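# Sort three plates into matching tray pockets by suction

## Task

Move each of the three plates into the gray tray so that every plate sits fully down in the pocket whose size fits it. The plates must stay there on their own, with nothing held up by the robot. When finished, switch off suction and pull the tool away.

## Robot and tools

Robot: one six-joint arm (waist, shoulder, elbow, wrist pitch, wrist yaw, wrist roll) carrying a suction cup instead of fingers. The reference point is the cup point, the middle of the cup rim (29 mm across) when nothing is touching it. The cup opens along the cup point's own +z axis, so aiming straight down means that axis points along scene -z. About 7 cm back from the rim the tool widens to roughly 7 cm on each side; leave room for it near tray walls and other plates. Joint ranges in rad: waist -2.618 to 3.054, shoulder 0.000 to 3.142, elbow 0.000 to 3.142, wrist pitch -1.571 to 1.571, wrist yaw -1.571 to 1.571, wrist roll -2.094 to 2.094.

Frame: every coordinate is in the scene frame. Its origin is on the tabletop directly beneath the arm base, +z is up, and +y lies to the left when facing along +x. The base can be slightly tilted. The reported cup position may be a little wrong, more so when the arm reaches far. Motions tend to finish a centimetre or more away from the command, usually too low.

The row: every motion uses one list of 8 numbers: x, y, z (metres, an absolute goal for the cup point, not an offset), then qw, qx, qy, qz (absolute orientation quaternion, w first), then suction in [-1, 1]. Suction +1 asks for full vacuum (about 55 kPa under ambient); smaller values ask for that fraction; 0.05 or less means off. The suction setting persists until changed. Send the wanted quaternion in every row rather than copying the reported one, which can drift. A row is refused outright (nothing moves) if its position lies more than 0.6 m from the last reported position along any axis of the cup frame. On each control step the controller limits the goal to within 70 mm and 16 degrees of where the cup currently is, and favours position over orientation when it cannot do both.

Tools:
- execute_actions: argument actions is a list with at most one entry. An empty list just reports the state. {"rows": [[8 numbers], ...], "steps": n} runs up to 15 rows, one per control step of 1/30 s (n from 1 to 15, default 15); if there are fewer rows than steps the final row repeats. {"steps": n} without rows is a wait of up to 300 steps counted from the previous result, your reply time included. Optional pictures (true/false) chooses whether camera images come back. After a short action the arm only continues up to the last clipped goal, so a far target may need several calls.
- move: target is one 8-number row as above (absolute pose plus suction, the suction applied at the start). speed is the path's top speed in m/s, 0.002 to 0.5, default 0.25; rotation is capped at twice that value in rad/s. The path is a straight line lasting 0.5 to 10 s and ignores obstacles; the arm lags and may overshoot speed, especially when stretched out. The result adds a move: line giving the ending (done, off_target, moving, held, fault), any limits (paced = the goal was clipped; held = some steps were blocked, after which the arm can jump fast) and the distance left to target.
- wait: seconds from 0 to 10; the robot gets nothing new.
- zoom_image: camera (cam_head_left, cam_head_right, cam_high, cam_low, cam_wrist) and region [x0, y0, x1, y1] in pixels from the top-left, at most 504 by 504. All images are 504x504.
- read_manual: section "licences" only; returns legal text, moves nothing.
- finished_scene: scene number; ends the current scene permanently and reports whether the goal was met.

Result lines: the state gives end_effector_position and end_effector_quat_wxyz, suction_measured (vacuum actually reached, near 0 if no seal) and part_present (turns 1 at 0.50, back to 0 below 0.45), Joint positions and joint torques in base-to-tip order (torques are offset and noisy, not a clean contact sign), and, when available, Hand target (where the controller is currently driving). HELD flags steps where the clearance check withheld all or part of your row; a pose unreachable line means that check altered or blocked the command. MOTOR HOT warns at 75 °C; OVER-TEMPERATURE FAULT means a stop (10 s at 90 °C; at 100 °C the arm goes limp and drops).

Picking: turn suction on and press the rim flat onto a smooth face of the plate so it seals all round; holes, seams or the plate edge under the rim leak. A good seal settles up to 0.15 below the commanded level, with pump dips of up to 0.04. Under vacuum the cup shortens, so the load rides up to about 10 mm nearer the tool than the cup point suggests; vacuum alone can also pull a resting plate upward. Placing: set the plate down until it rests in its pocket, switch suction off, then lift at least 15 mm, since the cup may still cling until then. If the cup seals to the table, turn suction off to free it.

Cautions: approach contacts slowly; faster moves hit harder and a goal set deeper past the contact pushes harder. Avoid drops, slams and shoving. Nothing may leave the table. Loose items may occasionally get nudged by an outside push, so check positions before finishing. Long holding heats motors, so do not park with a load. Smooth, brisk motion is preferred.

Each tool is called in YAML: its name, and indented under it one key for each argument.

## Session

execute_actions:
  actions: []

Scene clock: 0.00 s of 7200.00 s.
end_effector_position=(+0.2978, -0.0885, +0.2110) suction_measured=0.00 part_present=0 end_effector_quat_wxyz=(-0.276, +0.660, -0.649, -0.261)
Joint positions: [-0.022  1.68   1.622 -1.506  0.008 -0.013]
Joint velocities: [ 0.012 -0.002 -0.007 -0.022 -0.007  0.037]
Joint torques (N m, as the arm reports them, + toward a larger angle): no reading
Hand target: +0.298, -0.087, +0.213; -0.277, +0.662, -0.646, -0.260

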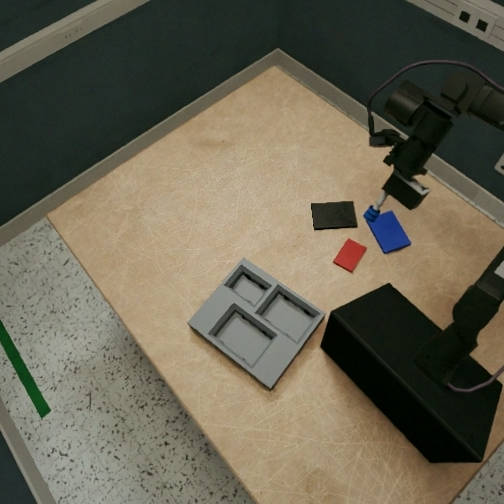

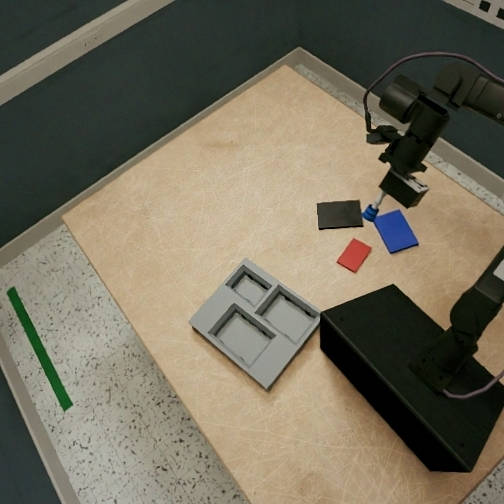

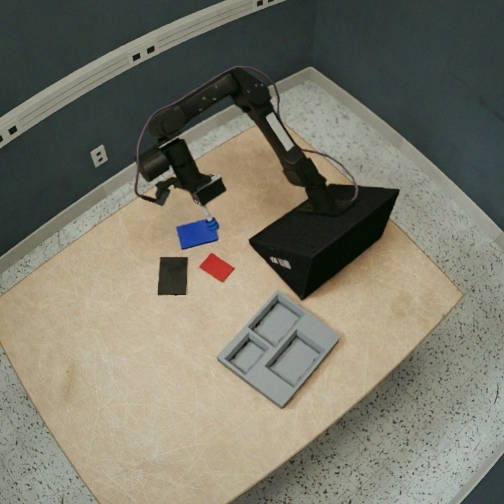

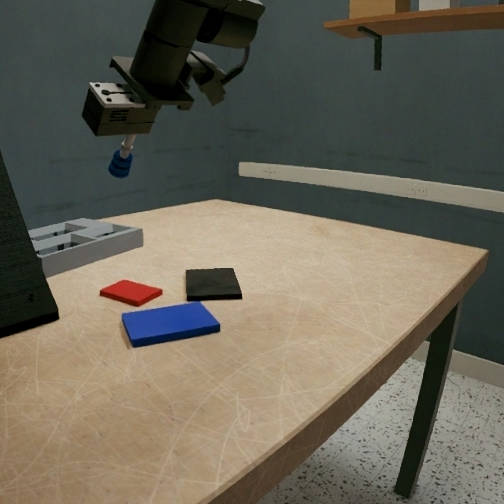

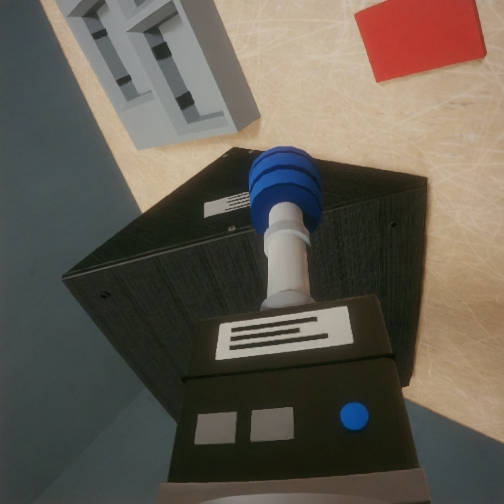

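move:
  target: [0.3,0.05,0.08,0,0.707,-0.707,0,0]

move:
  target: [0.25,0.2,0.12,0,0.707,-0.707,0,0]

Scene clock: 5.07 s of 7200.00 s.
end_effector_position=(+0.2948, +0.0485, +0.0735) suction_measured=0.00 part_present=0 end_effector_quat_wxyz=(+0.012, +0.711, -0.703, -0.018)
Joint positions: [ 0.458  2.26   1.311 -1.103  0.638  0.656]
Joint velocities: [ 0.017 -0.002 -0.002 -0.007  0.051 -0.007]
Joint torques (N m, as the arm reports them, + toward a larger angle): [ 8.05 -6.88  5.18  0.25  0.14 -0.01]
Hand target: +0.305, +0.052, +0.082; -0.000, +0.709, -0.705, -0.004
Off the commanded pose: 0.008 m, 3 deg.
move: off_target

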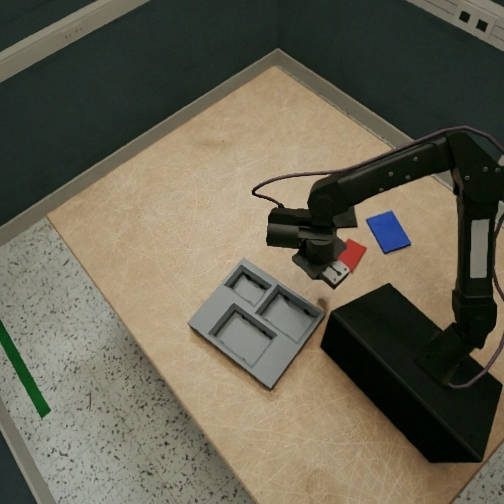

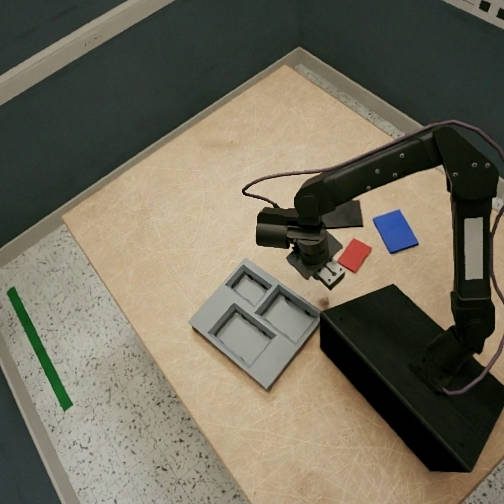

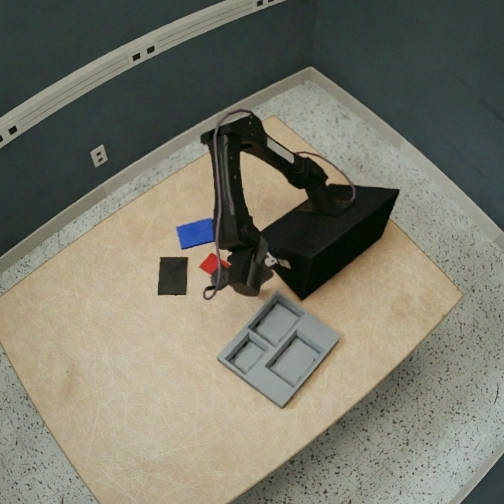

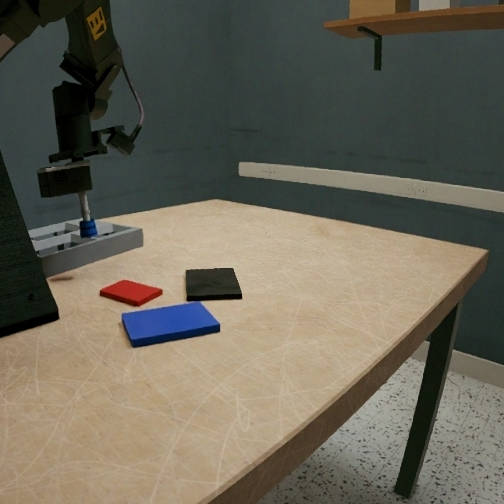

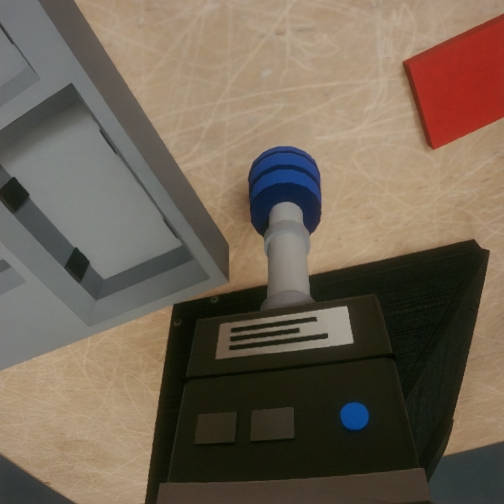

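Scene clock: 6.03 s of 7200.00 s.
end_effector_position=(+0.2676, +0.1346, +0.0928) suction_measured=0.00 part_present=0 end_effector_quat_wxyz=(+0.005, +0.714, -0.700, -0.008)
Joint positions: [ 0.687  2.457  1.426 -1.135  0.541  0.873]
Joint velocities: [ 0.012 -0.002  0.002 -0.007 -0.007  0.037]
Joint torques (N m, as the arm reports them, + toward a larger angle): [ 7.84 -7.39  5.89  0.15  0.01  0.03]
Hand target: +0.269, +0.141, +0.100; -0.001, +0.716, -0.698, -0.005
Off the commanded pose: 0.073 m, 2 deg; position clipped at the last step of the last action.
move: held; limits=paced,held; held on 13 of 29 steps, including the last
pose unreachable: on one or more control steps of this call an arm could not follow its commanded pose, so it was not sent that pose on those steps. On the call's last step it was still not sent that pose. It may still have moved: this result reports where it is.
cause: the commanded pose would bring two parts of the arm too close to each other (joints 1 (waist) to 6 (wrist roll) lie between them).

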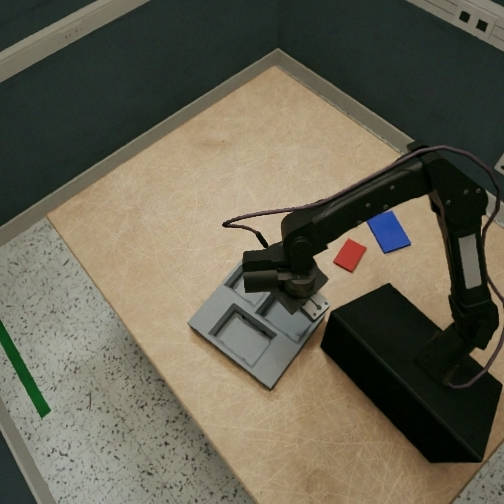

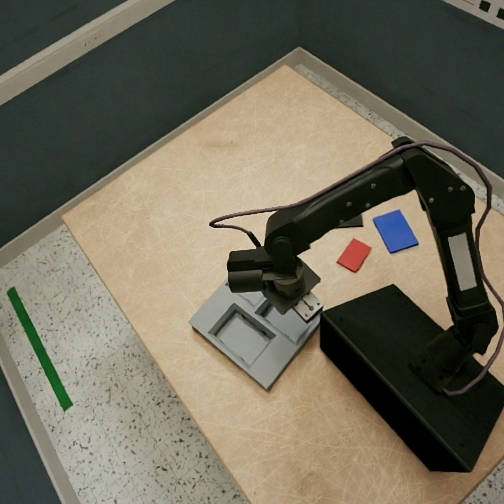

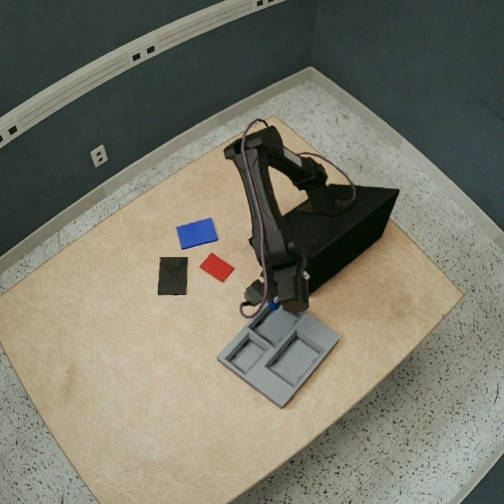

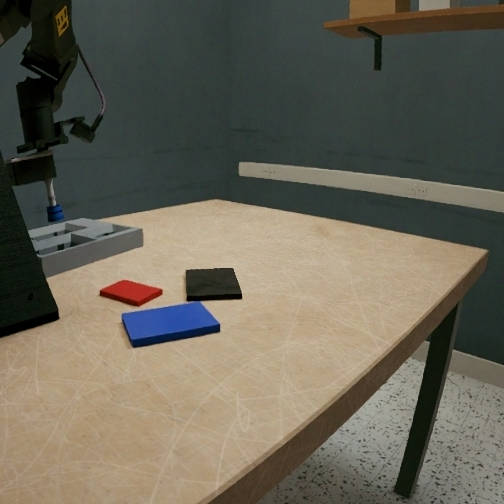

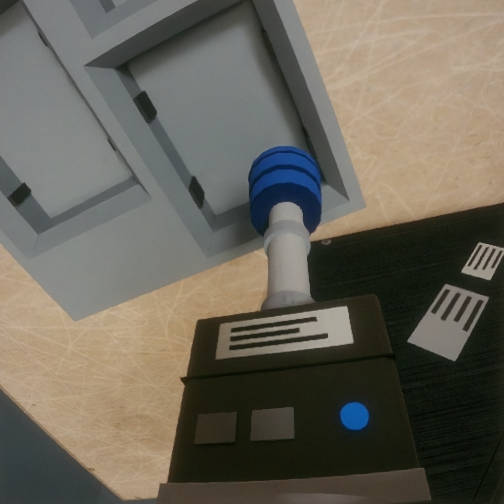

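move:
  target: [0.33,0.2,0.17,0,0.819,-0.574,0,0]

move:
  target: [0.33,-0.07,0.12,0,0.819,-0.574,0,0]

Scene clock: 12.27 s of 7200.00 s.
end_effector_position=(+0.3325, +0.1912, +0.1613) suction_measured=0.00 part_present=0 end_effector_quat_wxyz=(-0.005, +0.813, -0.582, -0.003)
Joint positions: [ 0.742  2.812  2.213 -1.573  0.52   0.606]
Joint velocities: [ 0.007 -0.002  0.007 -0.066  0.037  0.007]
Joint torques (N m, as the arm reports them, + toward a larger angle): [  9.44 -10.46   5.85   0.2   -0.06  -0.09]
Hand target: +0.330, +0.197, +0.170; -0.012, +0.819, -0.574, +0.001
Off the commanded pose: 0.013 m, 1 deg.
joint sent to its limit — the command would take joint 4 (wrist pitch) past its lower limit, so that joint was sent only as far as its limit.
After step 90, 1.83 s passed at rest.
move: off_target

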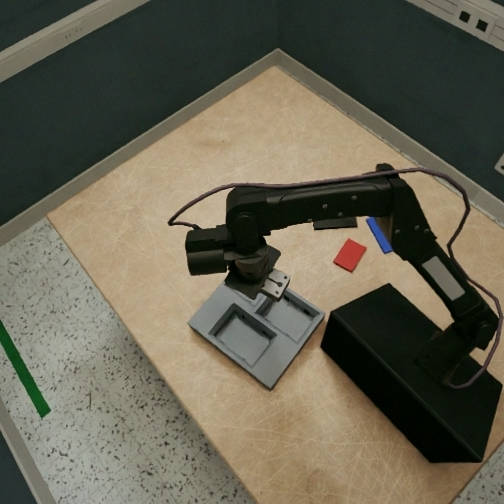

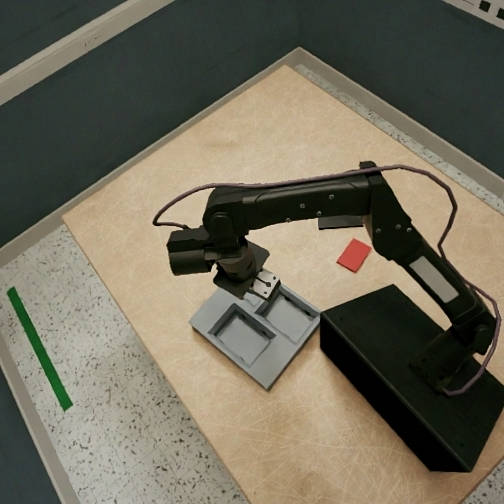

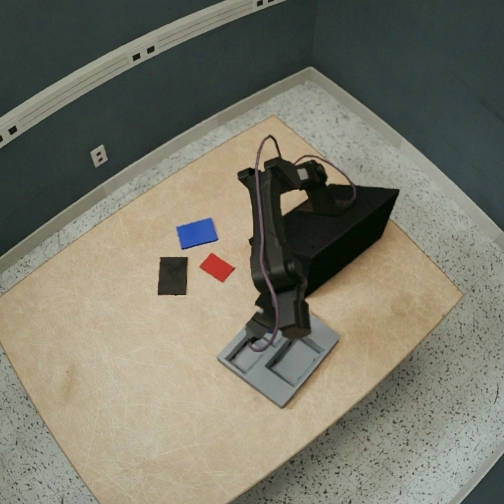

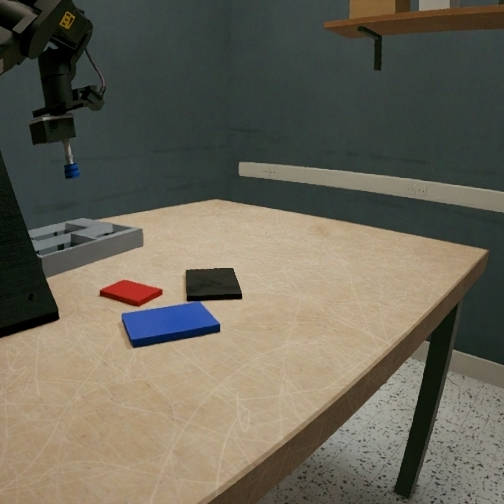

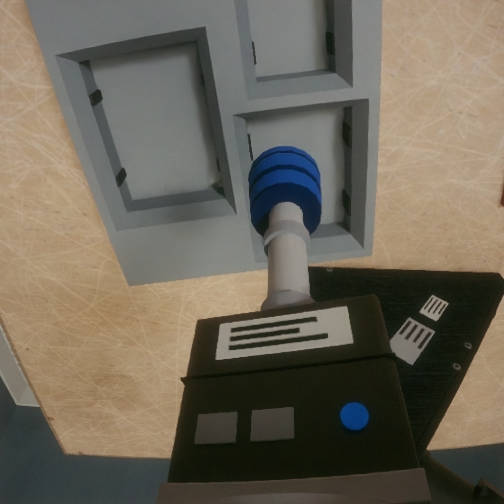

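Scene clock: 13.93 s of 7200.00 s.
end_effector_position=(+0.3211, -0.0715, +0.1104) suction_measured=0.00 part_present=0 end_effector_quat_wxyz=(+0.014, +0.818, -0.575, -0.016)
Joint positions: [ 0.278  2.027  1.443 -1.342  0.723  0.116]
Joint velocities: [ 0.012 -0.002  0.022  0.037  0.022 -0.022]
Joint torques (N m, as the arm reports them, + toward a larger angle): [ 8.11 -8.15  2.82  0.29  0.19 -0.01]
Hand target: +0.326, -0.071, +0.119; +0.003, +0.819, -0.574, +0.000
Off the commanded pose: 0.013 m, 2 deg.
move: off_target

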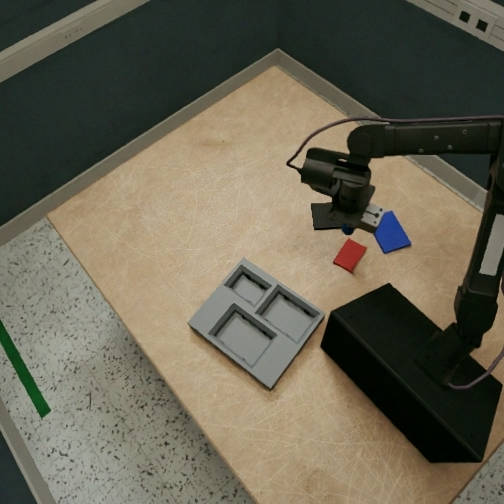

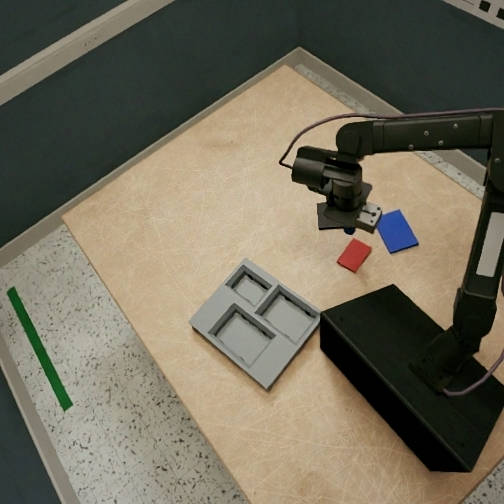

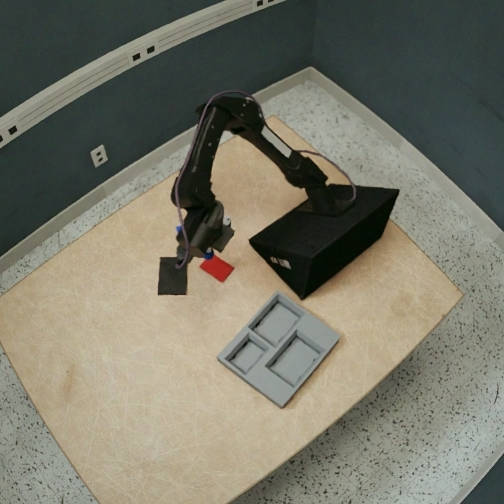

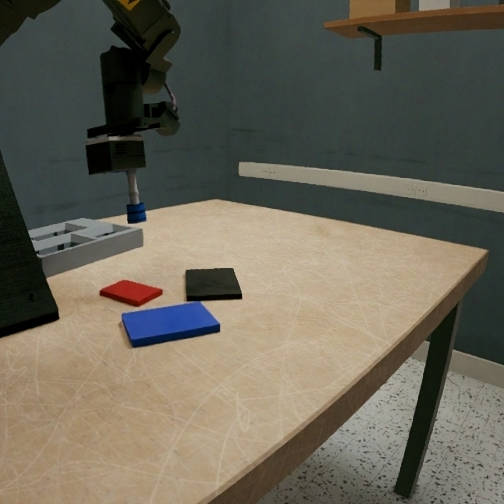

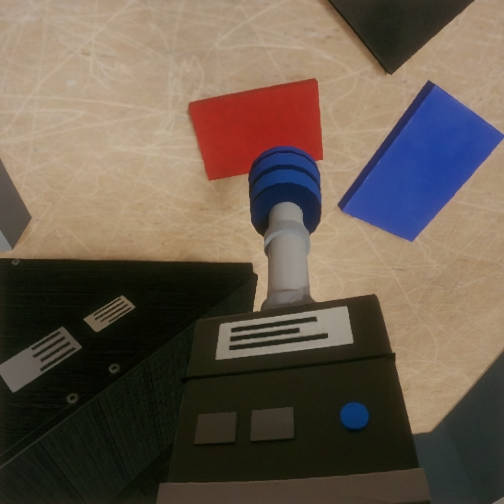

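move:
  target: [0.305,-0.06,0.05,0,0.216,-0.976,0,0]
  speed: 0.4

Scene clock: 20.00 s of 7200.00 s.
end_effector_position=(+0.3011, -0.0551, +0.0438) suction_measured=0.00 part_present=0 end_effector_quat_wxyz=(-0.015, -0.224, +0.974, +0.008)
Joint positions: [ 0.187  1.993  1.148 -0.984  0.742  1.449]
Joint velocities: [-0.007 -0.002 -0.012  0.066 -0.007  0.051]
Joint torques (N m, as the arm reports them, + toward a larger angle): [ 7.4  -8.42  2.27  0.35  0.19  0.01]
Hand target: +0.305, -0.059, +0.050; -0.001, -0.216, +0.976, -0.000
Off the commanded pose: 0.009 m, 2 deg.
After step 90, 0.50 s passed at rest.
move: done

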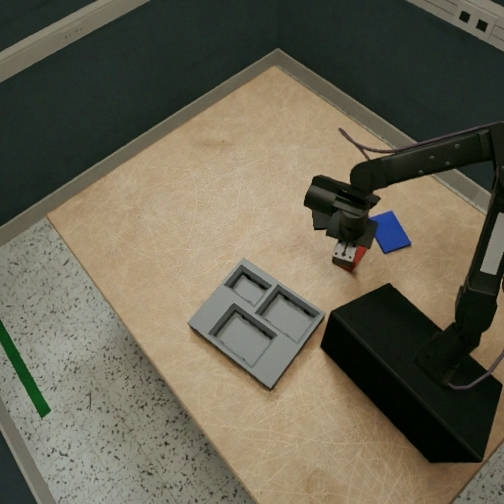

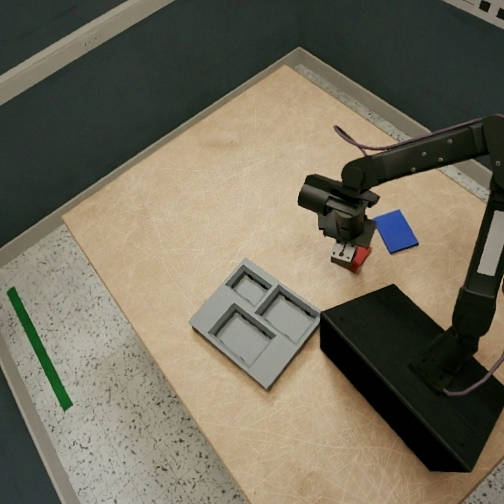

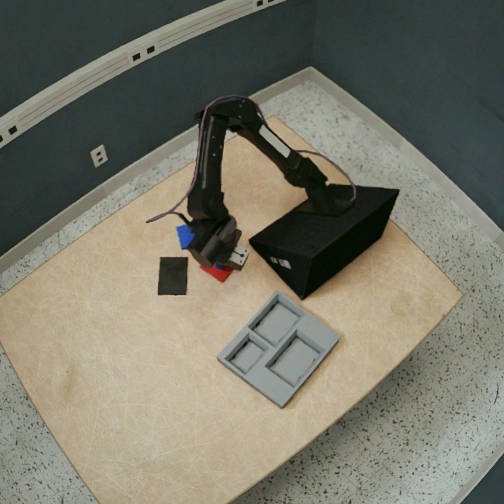

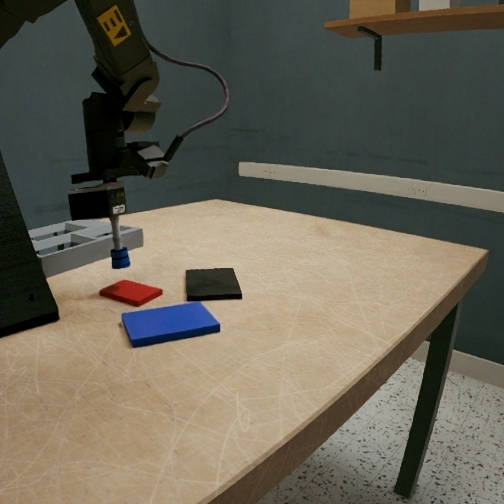

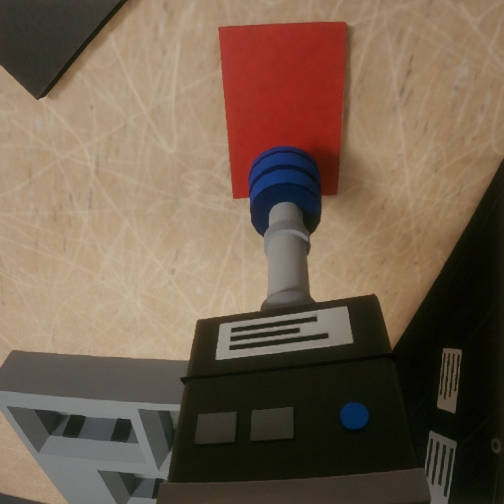

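move:
  target: [0.313,-0.076,0.03,0,0.216,-0.976,0,0]

move:
  target: [0.313,-0.076,0.012,0,0.216,-0.976,0,1]
  speed: 0.04

Scene clock: 23.67 s of 7200.00 s.
end_effector_position=(+0.3068, -0.0704, +0.0217) suction_measured=0.00 part_present=0 end_effector_quat_wxyz=(-0.018, -0.221, +0.975, +0.009)
Joint positions: [ 0.101  1.993  1.13  -0.896  0.759  1.346]
Joint velocities: [ 0.007  0.002  0.007  0.022 -0.022 -0.051]
Joint torques (N m, as the arm reports them, + toward a larger angle): [ 7.26 -9.35  2.24  0.28  0.18  0.02]
Hand target: +0.312, -0.076, +0.030; -0.001, -0.216, +0.976, -0.001
Off the commanded pose: 0.012 m, 2 deg.
move: off_target

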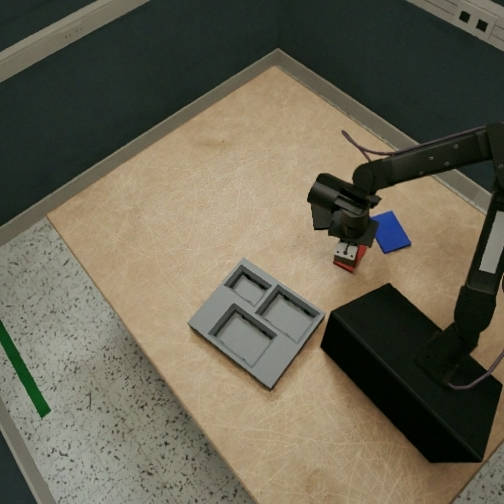

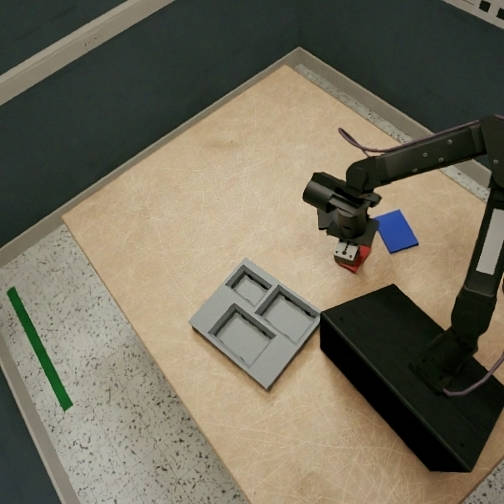

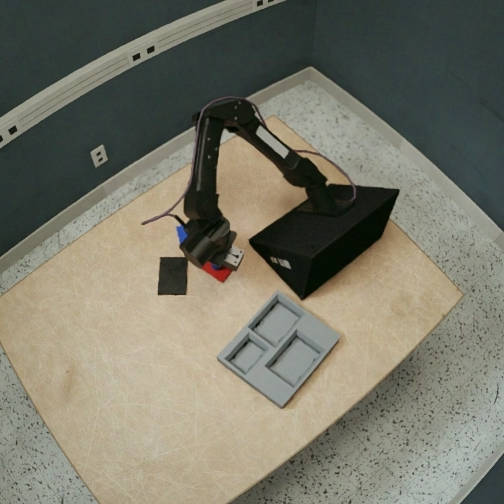

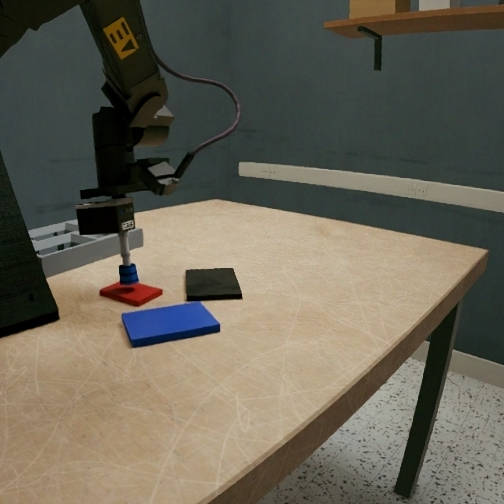

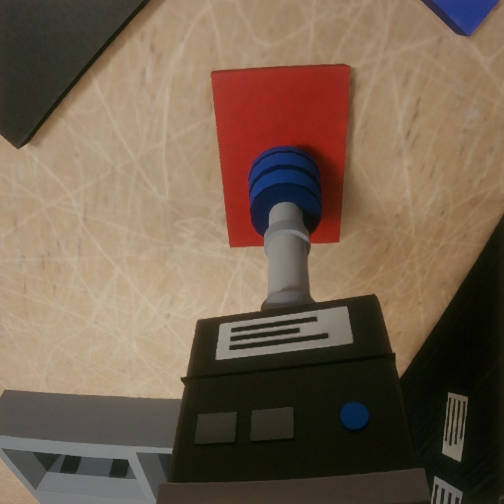

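Scene clock: 24.67 s of 7200.00 s.
end_effector_position=(+0.3097, -0.0726, +0.0073) suction_measured=0.65 part_present=1 end_effector_quat_wxyz=(-0.011, -0.217, +0.976, +0.008)
Joint positions: [ 0.064  1.993  1.092 -0.803  0.766  1.289]
Joint velocities: [-0.012  0.007  0.007  0.037  0.051 -0.051]
Joint torques (N m, as the arm reports them, + toward a larger angle): [ 7.21 -8.18  1.74  0.33  0.18 -0.13]
Hand target: +0.313, -0.076, +0.012; -0.000, -0.216, +0.976, -0.000
Off the commanded pose: 0.007 m, 2 deg.
move: done

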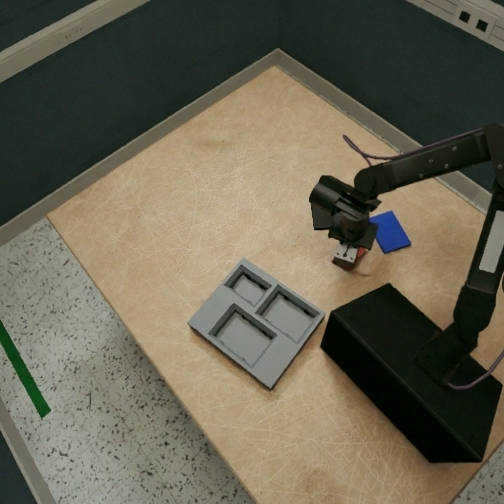

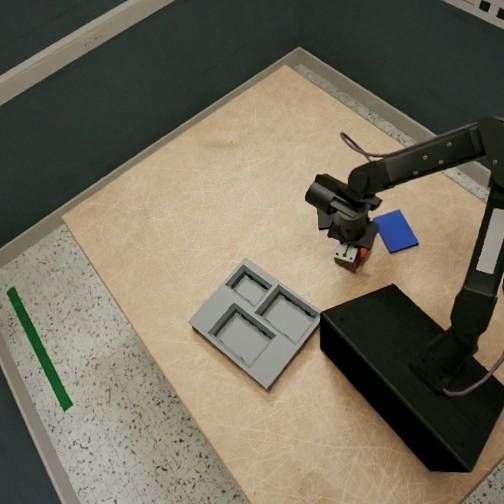

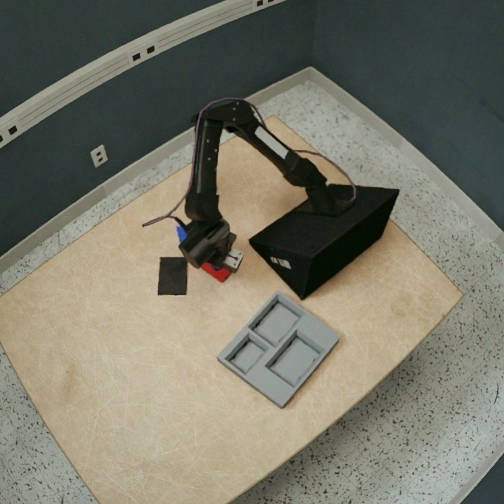

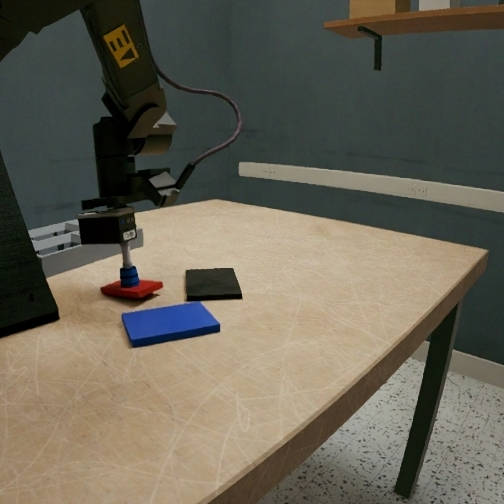

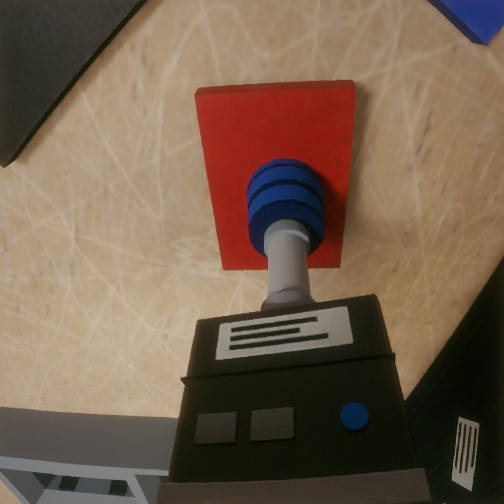

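move:
  target: [0.33,-0.04,0.09,0,0.4,-0.917,0,1]

move:
  target: [0.373,0.2,0.08,0,0.819,-0.574,0,1]

Scene clock: 28.07 s of 7200.00 s.
end_effector_position=(+0.3257, -0.0451, +0.0834) suction_measured=0.96 part_present=1 end_effector_quat_wxyz=(-0.005, -0.390, +0.921, +0.003)
Joint positions: [ 0.277  2.062  1.34  -1.163  0.731  1.2  ]
Joint velocities: [ 0.002 -0.002 -0.002 -0.022 -0.022  0.007]
Joint torques (N m, as the arm reports them, + toward a larger angle): [ 8.6  -5.21  5.59  0.04 -0.01 -0.05]
Hand target: +0.330, -0.040, +0.090; +0.001, -0.400, +0.917, +0.001
Off the commanded pose: 0.009 m, 1 deg.
move: done

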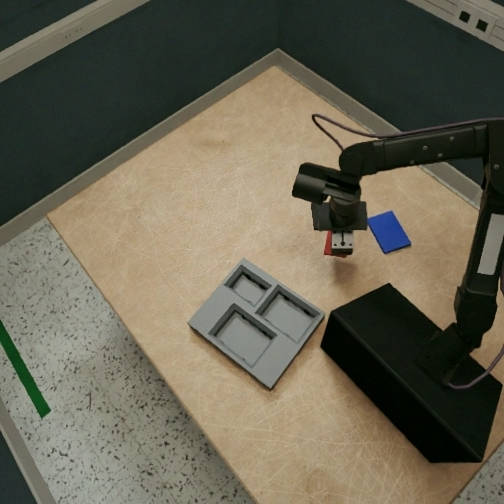

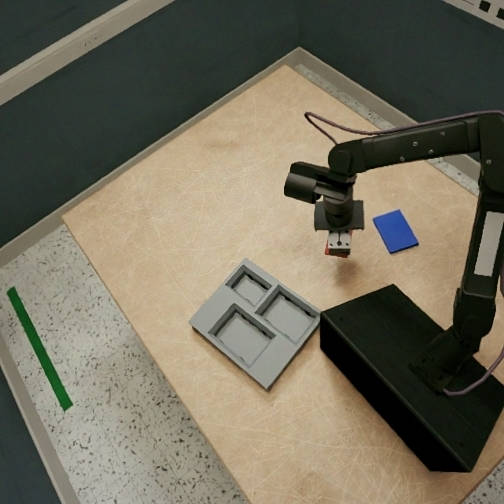

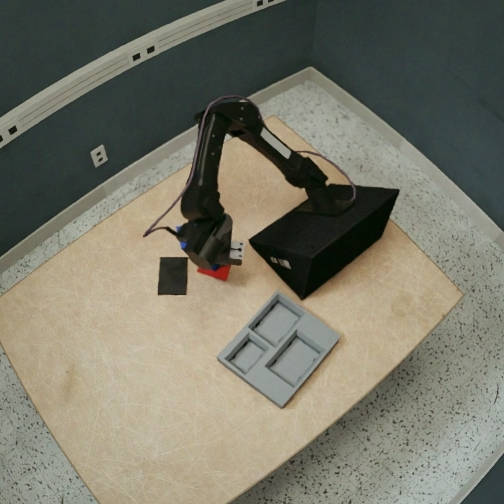

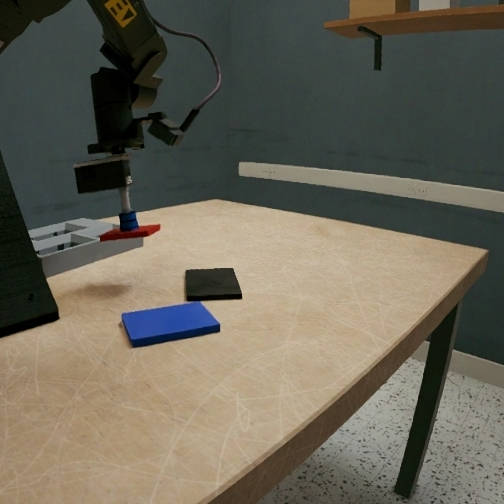

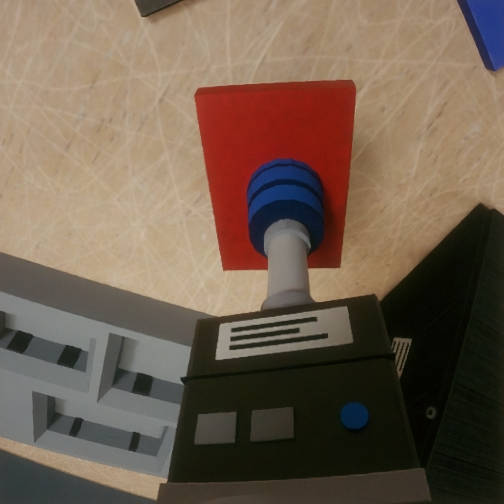

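Scene clock: 31.03 s of 7200.00 s.
end_effector_position=(+0.3763, +0.1927, +0.0708) suction_measured=0.96 part_present=1 end_effector_quat_wxyz=(+0.006, +0.814, -0.581, -0.007)
Joint positions: [ 0.576  2.944  2.206 -1.374  0.605  0.455]
Joint velocities: [ 0.002 -0.002  0.007 -0.007  0.007 -0.007]
Joint torques (N m, as the arm reports them, + toward a larger angle): [ 10.5  -11.36   5.88   0.03   0.02  -0.12]
Hand target: +0.376, +0.200, +0.081; -0.002, +0.819, -0.574, -0.000
Off the commanded pose: 0.012 m, 1 deg.
move: off_target

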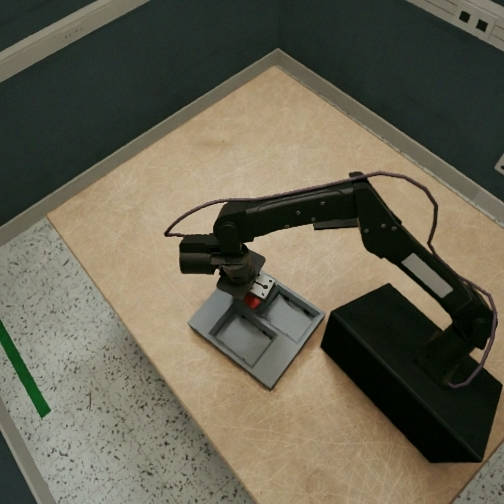

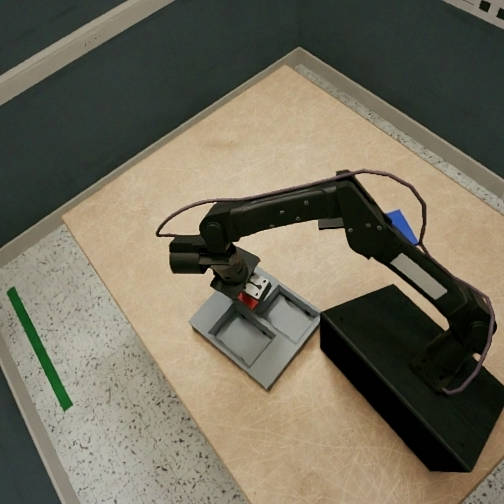

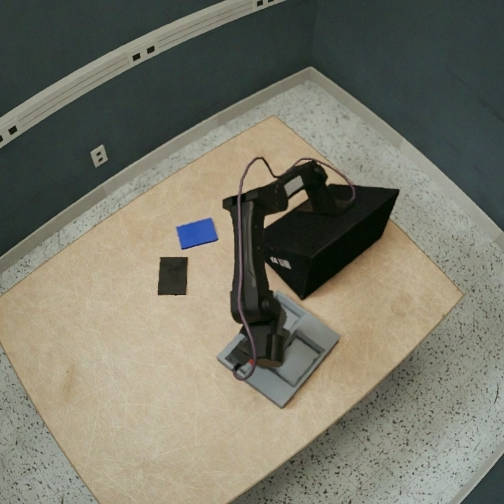

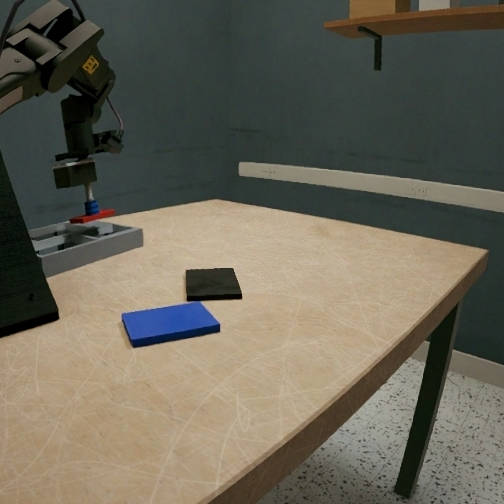

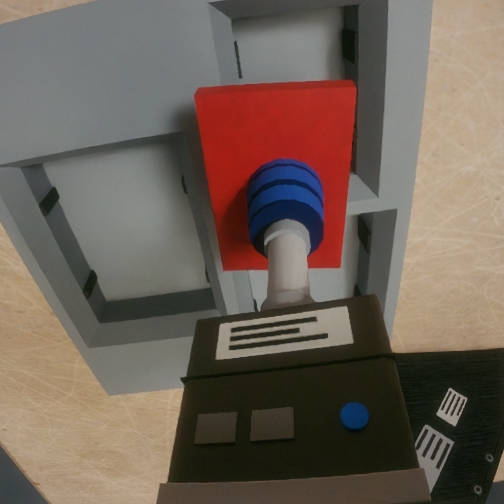

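move:
  target: [0.393,0.197,0.058,0,0.829,-0.559,0,1]
  speed: 0.08

Scene clock: 34.87 s of 7200.00 s.
end_effector_position=(+0.3832, +0.1908, +0.0503) suction_measured=0.96 part_present=1 end_effector_quat_wxyz=(+0.014, +0.829, -0.558, -0.015)
Joint positions: [ 0.535  2.993  2.248 -1.366  0.614  0.369]
Joint velocities: [-0.012 -0.002 -0.002  0.022  0.022 -0.022]
Joint torques (N m, as the arm reports them, + toward a larger angle): [  9.74 -11.68   5.73   0.27   0.21  -0.05]
Hand target: +0.393, +0.196, +0.058; -0.000, +0.829, -0.559, +0.000
Off the commanded pose: 0.014 m, 2 deg.
move: off_target

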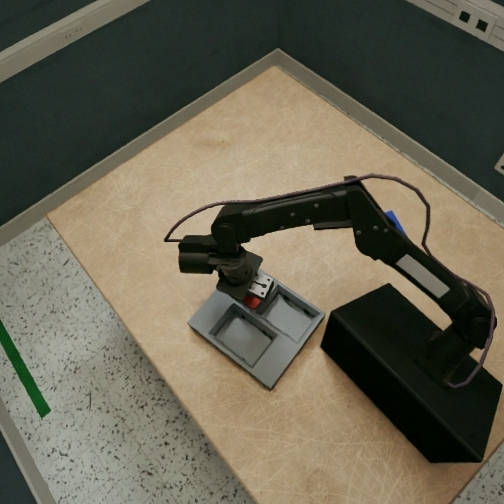

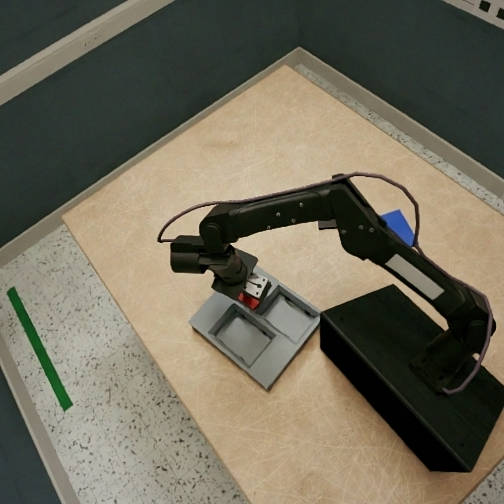

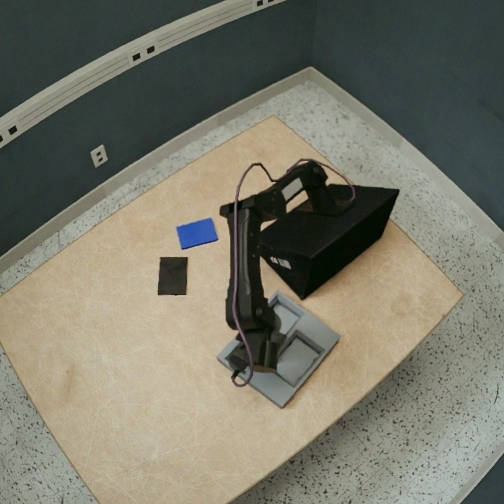

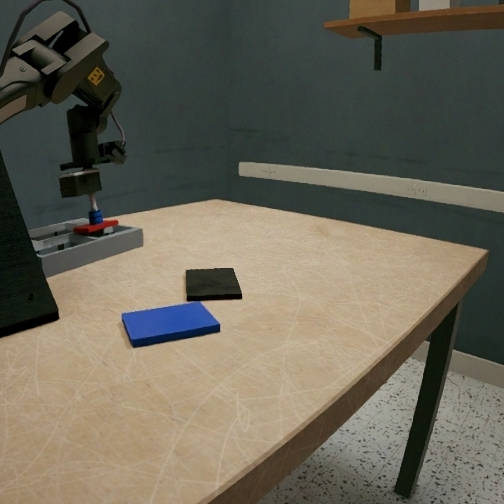

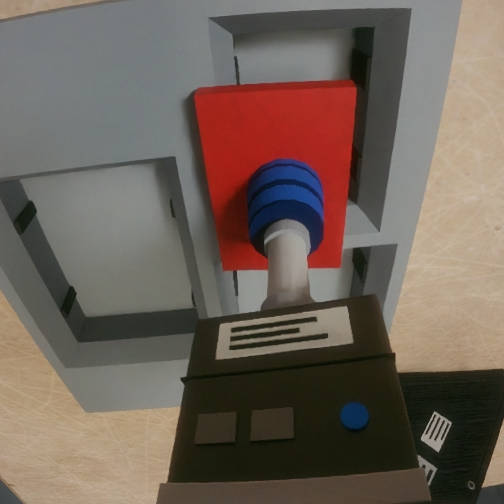

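move:
  target: [0.411,0.189,0.056,0,0.819,-0.574,0,1]

Scene clock: 37.47 s of 7200.00 s.
end_effector_position=(+0.4075, +0.1861, +0.0480) suction_measured=0.99 part_present=1 end_effector_quat_wxyz=(+0.002, +0.814, -0.580, -0.012)
Joint positions: [ 0.498  3.033  2.363 -1.387  0.63   0.365]
Joint velocities: [ 0.002  0.032  0.017  0.022 -0.037 -0.007]
Joint torques (N m, as the arm reports them, + toward a larger angle): [ 10.35 -12.09   5.76   0.15   0.13  -0.07]
Hand target: +0.411, +0.188, +0.056; -0.001, +0.819, -0.574, +0.000
Off the commanded pose: 0.009 m, 2 deg.
move: done

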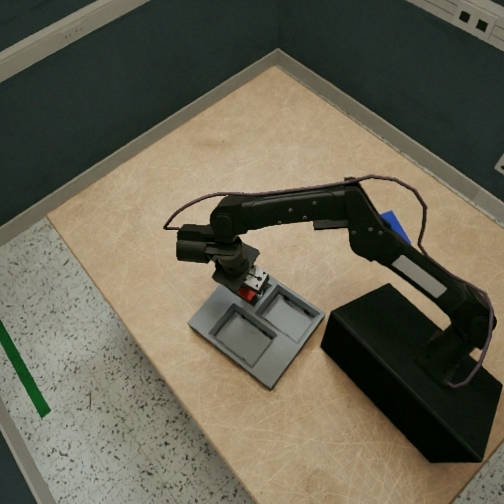

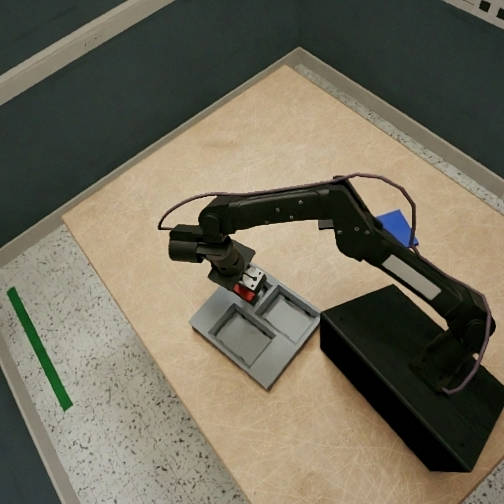

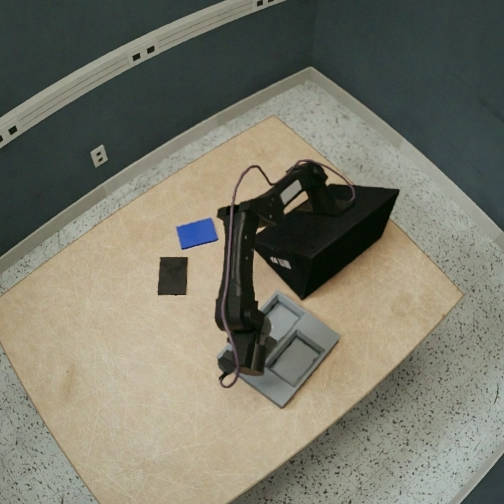

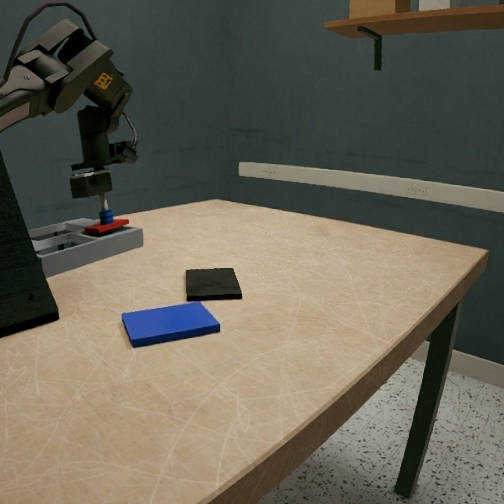

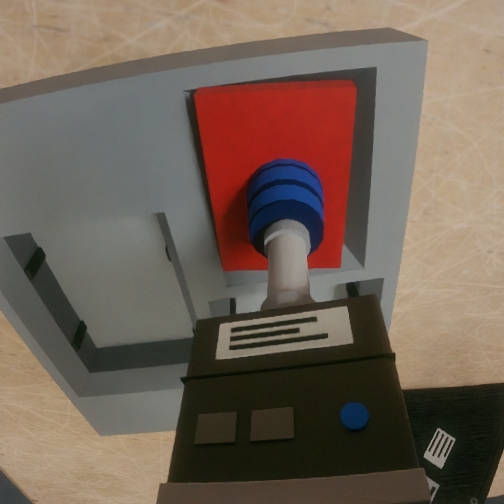

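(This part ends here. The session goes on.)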